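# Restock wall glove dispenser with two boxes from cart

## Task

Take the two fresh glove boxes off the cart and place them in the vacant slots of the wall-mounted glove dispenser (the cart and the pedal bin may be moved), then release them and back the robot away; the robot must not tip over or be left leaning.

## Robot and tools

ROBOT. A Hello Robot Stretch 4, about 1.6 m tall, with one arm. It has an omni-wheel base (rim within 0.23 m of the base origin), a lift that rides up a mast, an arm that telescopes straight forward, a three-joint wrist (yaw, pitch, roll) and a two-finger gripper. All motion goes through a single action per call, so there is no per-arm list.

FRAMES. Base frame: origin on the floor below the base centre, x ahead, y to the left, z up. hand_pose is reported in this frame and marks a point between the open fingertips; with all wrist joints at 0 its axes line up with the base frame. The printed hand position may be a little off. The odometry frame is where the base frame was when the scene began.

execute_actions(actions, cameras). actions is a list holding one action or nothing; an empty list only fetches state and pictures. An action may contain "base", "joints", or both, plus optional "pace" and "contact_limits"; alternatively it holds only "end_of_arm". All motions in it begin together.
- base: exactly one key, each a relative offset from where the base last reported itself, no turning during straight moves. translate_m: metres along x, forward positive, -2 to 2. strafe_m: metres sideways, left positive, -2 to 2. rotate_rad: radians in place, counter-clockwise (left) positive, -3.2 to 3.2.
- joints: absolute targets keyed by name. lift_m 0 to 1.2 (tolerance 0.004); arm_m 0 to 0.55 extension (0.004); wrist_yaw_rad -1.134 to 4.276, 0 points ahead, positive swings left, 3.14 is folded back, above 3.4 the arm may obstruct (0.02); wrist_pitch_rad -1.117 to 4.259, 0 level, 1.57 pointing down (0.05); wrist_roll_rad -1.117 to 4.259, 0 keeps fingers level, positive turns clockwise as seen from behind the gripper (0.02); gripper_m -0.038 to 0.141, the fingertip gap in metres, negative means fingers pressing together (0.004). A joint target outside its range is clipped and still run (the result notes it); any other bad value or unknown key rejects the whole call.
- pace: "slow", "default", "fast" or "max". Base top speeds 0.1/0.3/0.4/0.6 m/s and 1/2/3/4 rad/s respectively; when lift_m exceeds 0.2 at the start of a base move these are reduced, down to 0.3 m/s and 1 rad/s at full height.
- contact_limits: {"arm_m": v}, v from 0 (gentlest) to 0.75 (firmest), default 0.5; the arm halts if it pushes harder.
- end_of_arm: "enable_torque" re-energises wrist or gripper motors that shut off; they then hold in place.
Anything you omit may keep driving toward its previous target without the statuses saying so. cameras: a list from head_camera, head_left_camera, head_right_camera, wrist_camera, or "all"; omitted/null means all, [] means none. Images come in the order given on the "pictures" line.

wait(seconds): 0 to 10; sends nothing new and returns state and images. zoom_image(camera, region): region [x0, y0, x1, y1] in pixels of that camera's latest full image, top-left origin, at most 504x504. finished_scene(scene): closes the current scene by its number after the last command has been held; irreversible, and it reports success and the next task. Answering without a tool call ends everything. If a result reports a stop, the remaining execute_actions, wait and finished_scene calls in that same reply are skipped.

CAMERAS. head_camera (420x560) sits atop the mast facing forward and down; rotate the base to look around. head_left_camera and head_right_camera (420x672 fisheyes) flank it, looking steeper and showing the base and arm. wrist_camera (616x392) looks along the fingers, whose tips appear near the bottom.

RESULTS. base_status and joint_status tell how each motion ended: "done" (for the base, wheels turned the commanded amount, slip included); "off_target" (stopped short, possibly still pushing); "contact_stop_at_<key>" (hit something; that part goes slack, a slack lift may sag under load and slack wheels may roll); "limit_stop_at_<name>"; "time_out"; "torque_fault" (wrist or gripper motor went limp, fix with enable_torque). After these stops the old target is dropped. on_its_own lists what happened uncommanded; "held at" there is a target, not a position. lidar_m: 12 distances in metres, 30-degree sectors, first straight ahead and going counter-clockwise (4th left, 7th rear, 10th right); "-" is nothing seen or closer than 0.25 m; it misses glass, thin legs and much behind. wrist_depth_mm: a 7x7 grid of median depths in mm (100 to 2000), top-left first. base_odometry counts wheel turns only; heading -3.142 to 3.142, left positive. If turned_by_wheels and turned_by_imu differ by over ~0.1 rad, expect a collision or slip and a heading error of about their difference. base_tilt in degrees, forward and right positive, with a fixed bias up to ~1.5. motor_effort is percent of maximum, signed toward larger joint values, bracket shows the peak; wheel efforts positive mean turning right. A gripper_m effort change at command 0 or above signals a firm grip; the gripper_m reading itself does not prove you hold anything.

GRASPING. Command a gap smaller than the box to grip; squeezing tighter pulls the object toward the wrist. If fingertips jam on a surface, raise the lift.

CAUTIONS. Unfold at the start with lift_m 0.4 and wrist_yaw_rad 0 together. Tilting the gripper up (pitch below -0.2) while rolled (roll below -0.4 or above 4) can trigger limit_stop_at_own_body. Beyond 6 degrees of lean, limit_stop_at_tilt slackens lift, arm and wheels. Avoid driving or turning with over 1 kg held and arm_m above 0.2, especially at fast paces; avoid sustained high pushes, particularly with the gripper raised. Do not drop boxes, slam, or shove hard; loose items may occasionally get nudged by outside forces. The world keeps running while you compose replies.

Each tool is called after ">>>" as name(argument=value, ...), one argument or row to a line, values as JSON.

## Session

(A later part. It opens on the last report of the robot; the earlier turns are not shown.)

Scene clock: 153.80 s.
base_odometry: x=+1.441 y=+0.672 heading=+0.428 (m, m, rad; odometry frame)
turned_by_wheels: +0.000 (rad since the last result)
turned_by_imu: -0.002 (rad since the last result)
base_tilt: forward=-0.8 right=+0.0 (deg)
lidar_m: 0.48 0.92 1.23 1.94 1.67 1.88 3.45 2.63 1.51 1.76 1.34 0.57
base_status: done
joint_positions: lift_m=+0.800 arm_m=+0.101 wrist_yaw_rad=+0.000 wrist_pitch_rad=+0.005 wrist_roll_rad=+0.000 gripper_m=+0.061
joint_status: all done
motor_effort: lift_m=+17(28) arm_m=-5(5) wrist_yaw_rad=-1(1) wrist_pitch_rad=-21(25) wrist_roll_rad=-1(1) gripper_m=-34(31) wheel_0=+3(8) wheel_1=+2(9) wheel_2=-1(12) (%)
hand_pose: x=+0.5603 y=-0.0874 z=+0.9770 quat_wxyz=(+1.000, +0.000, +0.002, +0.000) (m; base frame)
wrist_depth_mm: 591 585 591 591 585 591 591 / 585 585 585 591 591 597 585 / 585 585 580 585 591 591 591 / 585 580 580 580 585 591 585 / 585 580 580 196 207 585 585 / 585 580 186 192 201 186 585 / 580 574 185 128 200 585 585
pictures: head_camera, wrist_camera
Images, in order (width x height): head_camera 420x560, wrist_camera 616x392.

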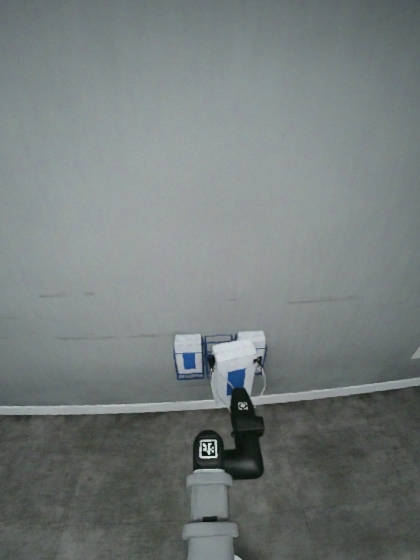

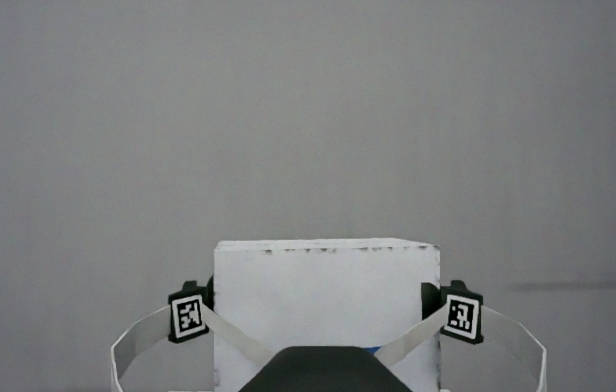

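>>> execute_actions(
  actions=[
    {"base":{"strafe_m":0.025},"joints":{"arm_m":0.40,"lift_m":0.82},"pace":"slow"},
  ],
  cameras=["head_camera"],
)

>>> zoom_image(
  camera="head_camera",
  region=[130, 280, 290, 400],
)

Scene clock: 160.70 s.
base_odometry: x=+1.431 y=+0.695 heading=+0.428 (m, m, rad; odometry frame)
turned_by_wheels: +0.000 (rad since the last result)
turned_by_imu: -0.003 (rad since the last result)
base_tilt: forward=-0.9 right=+0.0 (deg)
lidar_m: 0.78 0.91 1.22 1.91 1.66 1.84 3.44 2.65 1.53 1.77 1.32 0.85
base_status: done
joint_positions: lift_m=+0.820 arm_m=+0.399 wrist_yaw_rad=+0.000 wrist_pitch_rad=+0.005 wrist_roll_rad=+0.000 gripper_m=+0.061
joint_status: all done
on_its_own: wrist_pitch_rad is at rest, and its effort (-24) is outside its rest range (-23 to +23)
motor_effort: lift_m=+24(22) arm_m=+5(3) wrist_yaw_rad=+0(0) wrist_pitch_rad=-24(23) wrist_roll_rad=-1(1) gripper_m=-33(30) wheel_0=-4(7) wheel_1=+5(9) wheel_2=+0(1) (%)
hand_pose: x=+0.8585 y=-0.0874 z=+0.9964 quat_wxyz=(+1.000, +0.000, +0.002, +0.000) (m; base frame)
wrist_depth_mm: 282 282 285 285 285 285 286 / 282 282 283 283 283 283 283 / 281 282 282 282 282 283 283 / 281 282 282 282 282 283 283 / 279 281 281 196 206 282 282 / 278 279 186 193 201 186 281 / 278 281 185 128 200 279 281
pictures: head_camera
Images, in order (width x height): head_camera 420x560.

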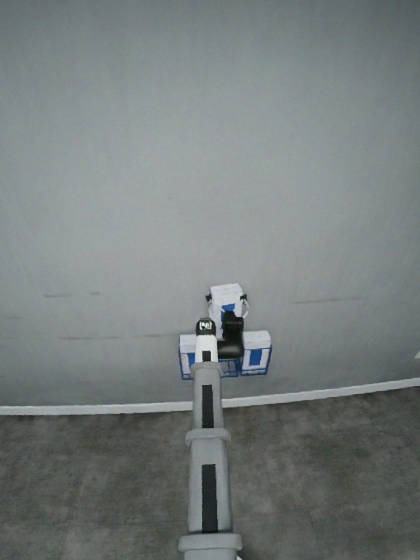

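Region (130, 280, 290, 400) of head_camera's 420x560 image, scaled by 3.150, with more detail than that image has; it fills the top 378 rows of this view, and the rest is white.

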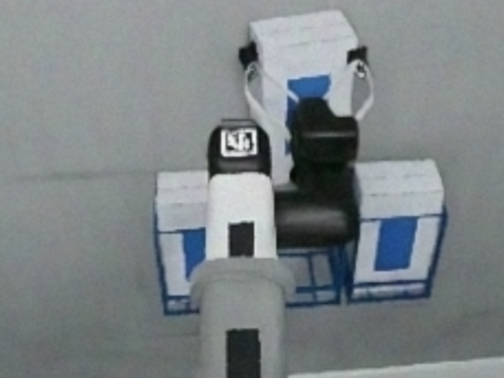

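>>> execute_actions(
  actions=[
    {"joints":{"arm_m":0.413},"pace":"slow"},
  ],
  cameras=[],
)

>>> execute_actions(
  actions=[
    {"joints":{"lift_m":0.68},"pace":"slow"},
  ],
  cameras=["head_camera","wrist_camera"],
)

>>> zoom_image(
  camera="head_camera",
  region=[130, 280, 290, 400],
)

Scene clock: 163.80 s.
base_odometry: x=+1.431 y=+0.695 heading=+0.428 (m, m, rad; odometry frame)
turned_by_wheels: +0.000 (rad since the last result)
turned_by_imu: -0.001 (rad since the last result)
base_tilt: forward=-0.8 right=+0.0 (deg)
lidar_m: 0.79 0.92 1.25 1.91 1.66 1.84 3.43 2.67 1.52 1.76 1.32 0.85
base_status: not commanded
joint_positions: lift_m=+0.820 arm_m=+0.412 wrist_yaw_rad=+0.000 wrist_pitch_rad=+0.005 wrist_roll_rad=+0.000 gripper_m=+0.061
joint_status: all done
motor_effort: lift_m=+23(24) arm_m=+7(5) wrist_yaw_rad=+1(1) wrist_pitch_rad=-22(23) wrist_roll_rad=+0(1) gripper_m=-32(30) wheel_0=-4(4) wheel_1=+5(5) wheel_2=+0(0) (%)
hand_pose: x=+0.8713 y=-0.0875 z=+0.9964 quat_wxyz=(+1.000, +0.000, +0.002, +0.000) (m; base frame)
wrist_depth_mm: 270 271 271 271 271 272 272 / 270 270 271 271 271 270 272 / 268 268 270 270 271 271 271 / 268 268 270 268 268 270 270 / 267 268 267 196 205 268 270 / 266 267 186 192 200 183 268 / 266 266 184 128 200 267 267
pictures: none
No camera images: the call's "cameras" was empty. Leave "cameras" out to get every camera's image.

Scene clock: 165.77 s.
base_odometry: x=+1.431 y=+0.695 heading=+0.428 (m, m, rad; odometry frame)
turned_by_wheels: +0.000 (rad since the last result)
turned_by_imu: -0.001 (rad since the last result)
base_tilt: forward=-0.9 right=+0.0 (deg)
lidar_m: 0.78 0.92 1.25 1.91 1.64 1.84 3.43 2.63 1.52 1.78 1.32 0.83
base_status: not commanded
joint_positions: lift_m=+0.680 arm_m=+0.412 wrist_yaw_rad=-0.002 wrist_pitch_rad=+0.004 wrist_roll_rad=+0.000 gripper_m=+0.061
joint_status: all done
motor_effort: lift_m=+16(27) arm_m=+6(6) wrist_yaw_rad=+7(8) wrist_pitch_rad=-21(33) wrist_roll_rad=+3(2) gripper_m=-31(31) wheel_0=-4(4) wheel_1=+4(5) wheel_2=+0(0) (%)
hand_pose: x=+0.8712 y=-0.0881 z=+0.8574 quat_wxyz=(+1.000, +0.000, +0.002, -0.001) (m; base frame)
wrist_depth_mm: 271 271 271 272 272 273 273 / 270 270 271 271 271 272 272 / 268 270 270 271 270 271 272 / 268 268 268 270 270 272 271 / 267 268 267 196 205 268 271 / 266 266 186 191 200 183 268 / 265 266 185 129 198 268 268
pictures: head_camera, wrist_camera
Images, in order (width x height): head_camera 420x560, wrist_camera 616x392.

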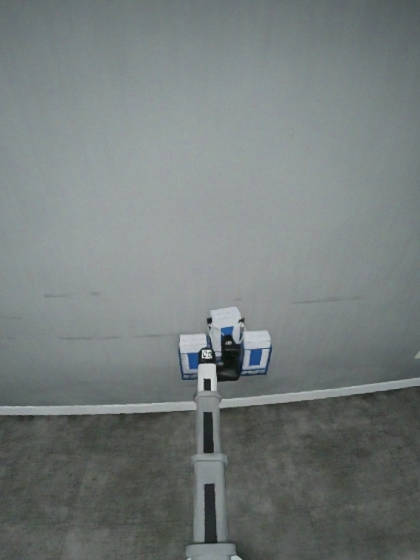

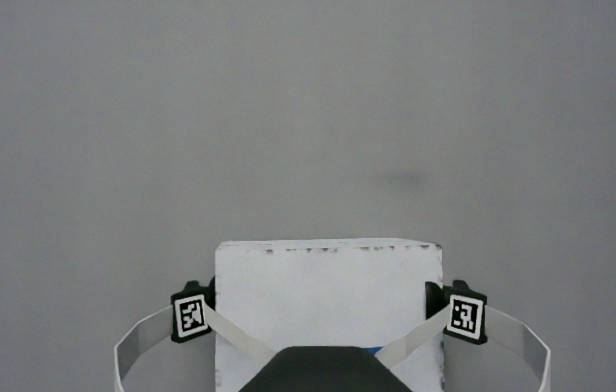

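Region (130, 280, 290, 400) of head_camera's 420x560 image, scaled by 3.150, with more detail than that image has; it fills the top 378 rows of this view, and the rest is white.

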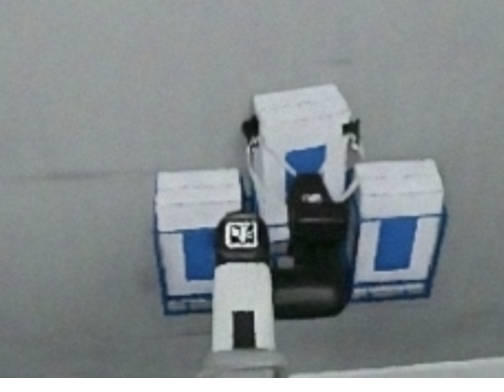

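>>> execute_actions(
  actions=[
    {"base":{"strafe_m":0.006},"joints":{"lift_m":0.60},"pace":"slow"},
  ],
  cameras=["head_camera","wrist_camera"],
)

>>> zoom_image(
  camera="head_camera",
  region=[130, 280, 290, 400],
)

Scene clock: 168.87 s.
base_odometry: x=+1.428 y=+0.700 heading=+0.428 (m, m, rad; odometry frame)
turned_by_wheels: -0.001 (rad since the last result)
turned_by_imu: -0.002 (rad since the last result)
base_tilt: forward=-0.9 right=+0.0 (deg)
lidar_m: 0.78 0.90 1.24 1.91 1.66 1.83 3.43 2.69 1.51 1.77 1.32 0.84
base_status: done
joint_positions: lift_m=+0.600 arm_m=+0.412 wrist_yaw_rad=-0.005 wrist_pitch_rad=+0.003 wrist_roll_rad=-0.001 gripper_m=+0.061
joint_status: all done
on_its_own: wrist_yaw_rad is at rest, and its effort (+14) is outside its rest range (-13 to +13)
motor_effort: lift_m=+16(14) arm_m=+5(5) wrist_yaw_rad=+14(14) wrist_pitch_rad=-18(19) wrist_roll_rad=+2(2) gripper_m=-30(34) wheel_0=-8(9) wheel_1=+2(7) wheel_2=+0(1) (%)
hand_pose: x=+0.8710 y=-0.0889 z=+0.7775 quat_wxyz=(+1.000, -0.001, +0.002, -0.002) (m; base frame)
wrist_depth_mm: 270 271 271 272 273 273 274 / 268 270 270 270 272 272 274 / 267 267 270 268 271 272 272 / 267 267 267 268 270 271 272 / 265 267 267 196 204 270 271 / 265 266 187 192 199 186 271 / 207 187 185 130 197 213 182
pictures: head_camera, wrist_camera
Images, in order (width x height): head_camera 420x560, wrist_camera 616x392.

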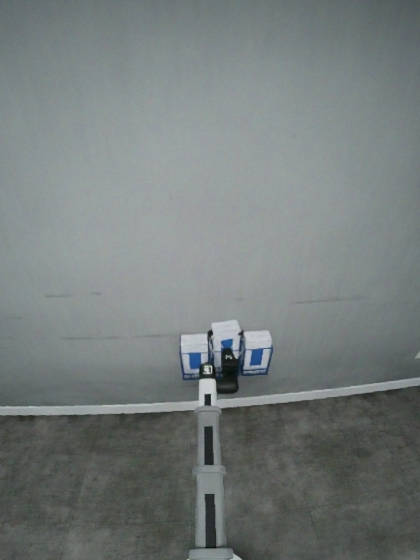

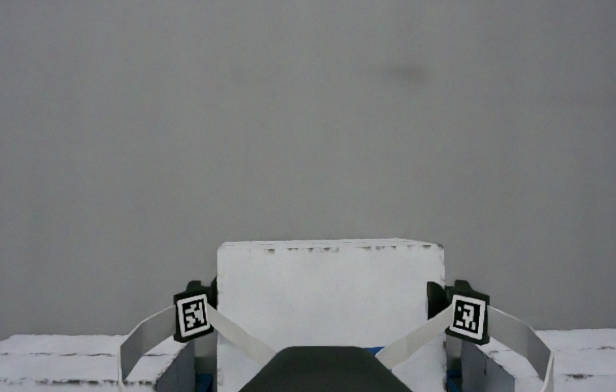

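Region (130, 280, 290, 400) of head_camera's 420x560 image, scaled by 3.150, with more detail than that image has; it fills the top 378 rows of this view, and the rest is white.

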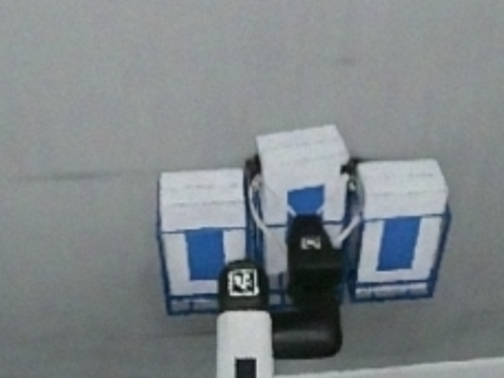

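>>> execute_actions(
  actions=[
    {"base":{"strafe_m":-0.009},"joints":{"lift_m":0.595},"pace":"slow"},
  ],
  cameras=["wrist_camera"],
)

>>> execute_actions(
  actions=[
    {"joints":{"gripper_m":0.135},"pace":"slow"},
  ],
  cameras=["wrist_camera"],
)

>>> execute_actions(
  actions=[
    {"joints":{"arm_m":0.05},"pace":"slow"},
  ],
  cameras=["wrist_camera","head_camera"],
)

Scene clock: 172.77 s.
base_odometry: x=+1.432 y=+0.692 heading=+0.428 (m, m, rad; odometry frame)
turned_by_wheels: +0.000 (rad since the last result)
turned_by_imu: -0.001 (rad since the last result)
base_tilt: forward=-0.9 right=+0.0 (deg)
lidar_m: 0.78 0.93 1.20 1.92 1.68 1.86 3.44 2.63 1.51 1.77 1.33 0.83
base_status: done
joint_positions: lift_m=+0.595 arm_m=+0.412 wrist_yaw_rad=-0.002 wrist_pitch_rad=+0.003 wrist_roll_rad=+0.000 gripper_m=+0.061
joint_status: all done
motor_effort: lift_m=+16(13) arm_m=+6(6) wrist_yaw_rad=+4(15) wrist_pitch_rad=-19(18) wrist_roll_rad=+2(1) gripper_m=-35(33) wheel_0=+4(9) wheel_1=-2(9) wheel_2=+0(0) (%)
hand_pose: x=+0.8713 y=-0.0879 z=+0.7725 quat_wxyz=(+1.000, +0.000, +0.002, -0.001) (m; base frame)
wrist_depth_mm: 270 271 272 272 272 272 272 / 271 268 271 271 272 272 272 / 268 270 270 271 271 271 271 / 267 270 270 270 270 270 270 / 268 268 267 196 206 270 270 / 265 267 186 191 200 183 268 / 195 189 183 128 198 202 179
pictures: wrist_camera
Images, in order (width x height): wrist_camera 616x392.

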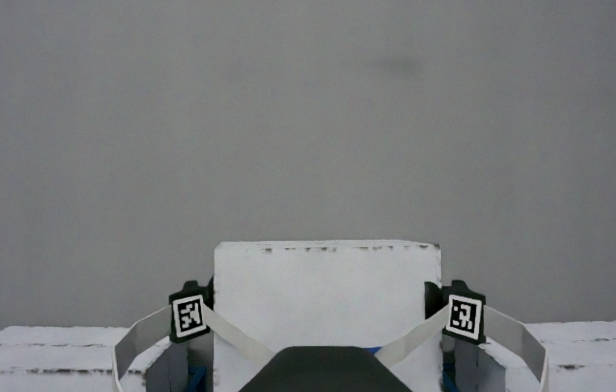

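Scene clock: 176.27 s.
base_odometry: x=+1.432 y=+0.692 heading=+0.428 (m, m, rad; odometry frame)
turned_by_wheels: +0.000 (rad since the last result)
turned_by_imu: -0.001 (rad since the last result)
base_tilt: forward=-0.8 right=+0.0 (deg)
lidar_m: 0.78 0.90 1.22 1.91 1.66 1.86 3.43 2.66 1.52 1.77 1.33 0.83
base_status: not commanded
joint_positions: lift_m=+0.595 arm_m=+0.412 wrist_yaw_rad=+0.000 wrist_pitch_rad=+0.000 wrist_roll_rad=+0.000 gripper_m=+0.135
joint_status: all done
motor_effort: lift_m=+16(16) arm_m=+5(6) wrist_yaw_rad=+1(18) wrist_pitch_rad=-8(20) wrist_roll_rad=+1(2) gripper_m=+2(34) wheel_0=+3(4) wheel_1=-1(3) wheel_2=+0(0) (%)
hand_pose: x=+0.8715 y=-0.0875 z=+0.7736 quat_wxyz=(+1.000, +0.000, +0.000, +0.000) (m; base frame)
wrist_depth_mm: 273 272 272 272 273 272 274 / 271 271 272 272 272 272 272 / 268 268 270 270 271 272 272 / 268 268 268 270 270 271 271 / 267 268 268 268 268 270 268 / 267 266 218 267 267 213 268 / 202 195 229 139 195 206 202
pictures: wrist_camera
Images, in order (width x height): wrist_camera 616x392.

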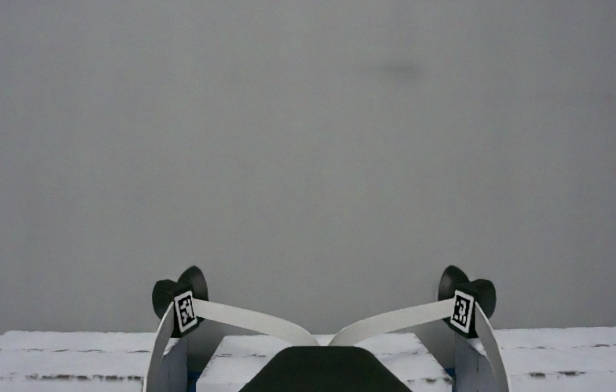

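Scene clock: 181.17 s.
base_odometry: x=+1.432 y=+0.692 heading=+0.428 (m, m, rad; odometry frame)
turned_by_wheels: +0.000 (rad since the last result)
turned_by_imu: -0.002 (rad since the last result)
base_tilt: forward=-0.9 right=+0.0 (deg)
lidar_m: 0.78 0.90 1.23 1.92 1.65 1.86 3.44 2.67 1.51 1.78 1.35 0.83
base_status: not commanded
joint_positions: lift_m=+0.595 arm_m=+0.051 wrist_yaw_rad=+0.000 wrist_pitch_rad=-0.001 wrist_roll_rad=+0.000 gripper_m=+0.135
joint_status: all done
motor_effort: lift_m=+16(16) arm_m=-5(6) wrist_yaw_rad=+0(0) wrist_pitch_rad=-7(8) wrist_roll_rad=+2(1) gripper_m=-1(0) wheel_0=+3(3) wheel_1=-1(1) wheel_2=+0(0) (%)
hand_pose: x=+0.5103 y=-0.0875 z=+0.7736 quat_wxyz=(+1.000, +0.000, +0.000, +0.000) (m; base frame)
wrist_depth_mm: 640 647 640 654 647 647 640 / 647 640 640 640 640 640 647 / 640 634 640 634 640 640 647 / 634 634 634 634 640 634 634 / 627 634 627 634 640 634 634 / 634 634 217 535 539 213 634 / 621 621 539 139 539 539 634
pictures: head_camera, wrist_camera
Images, in order (width x height): head_camera 420x560, wrist_camera 616x392.

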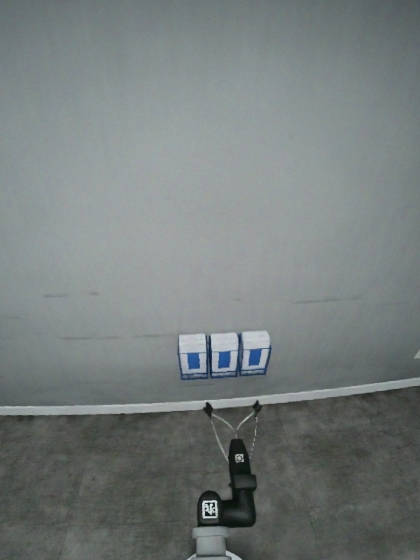

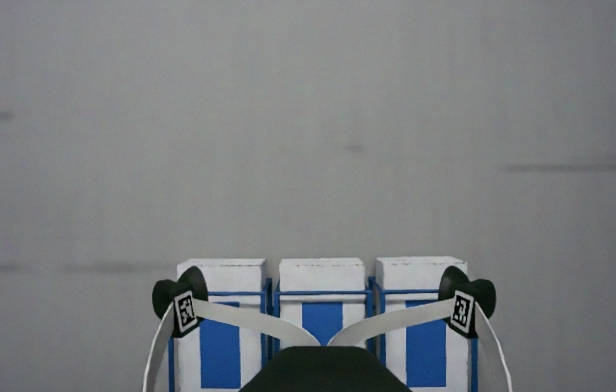

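>>> finished_scene(
  scene=1,
)

The scene is finished: the task was done.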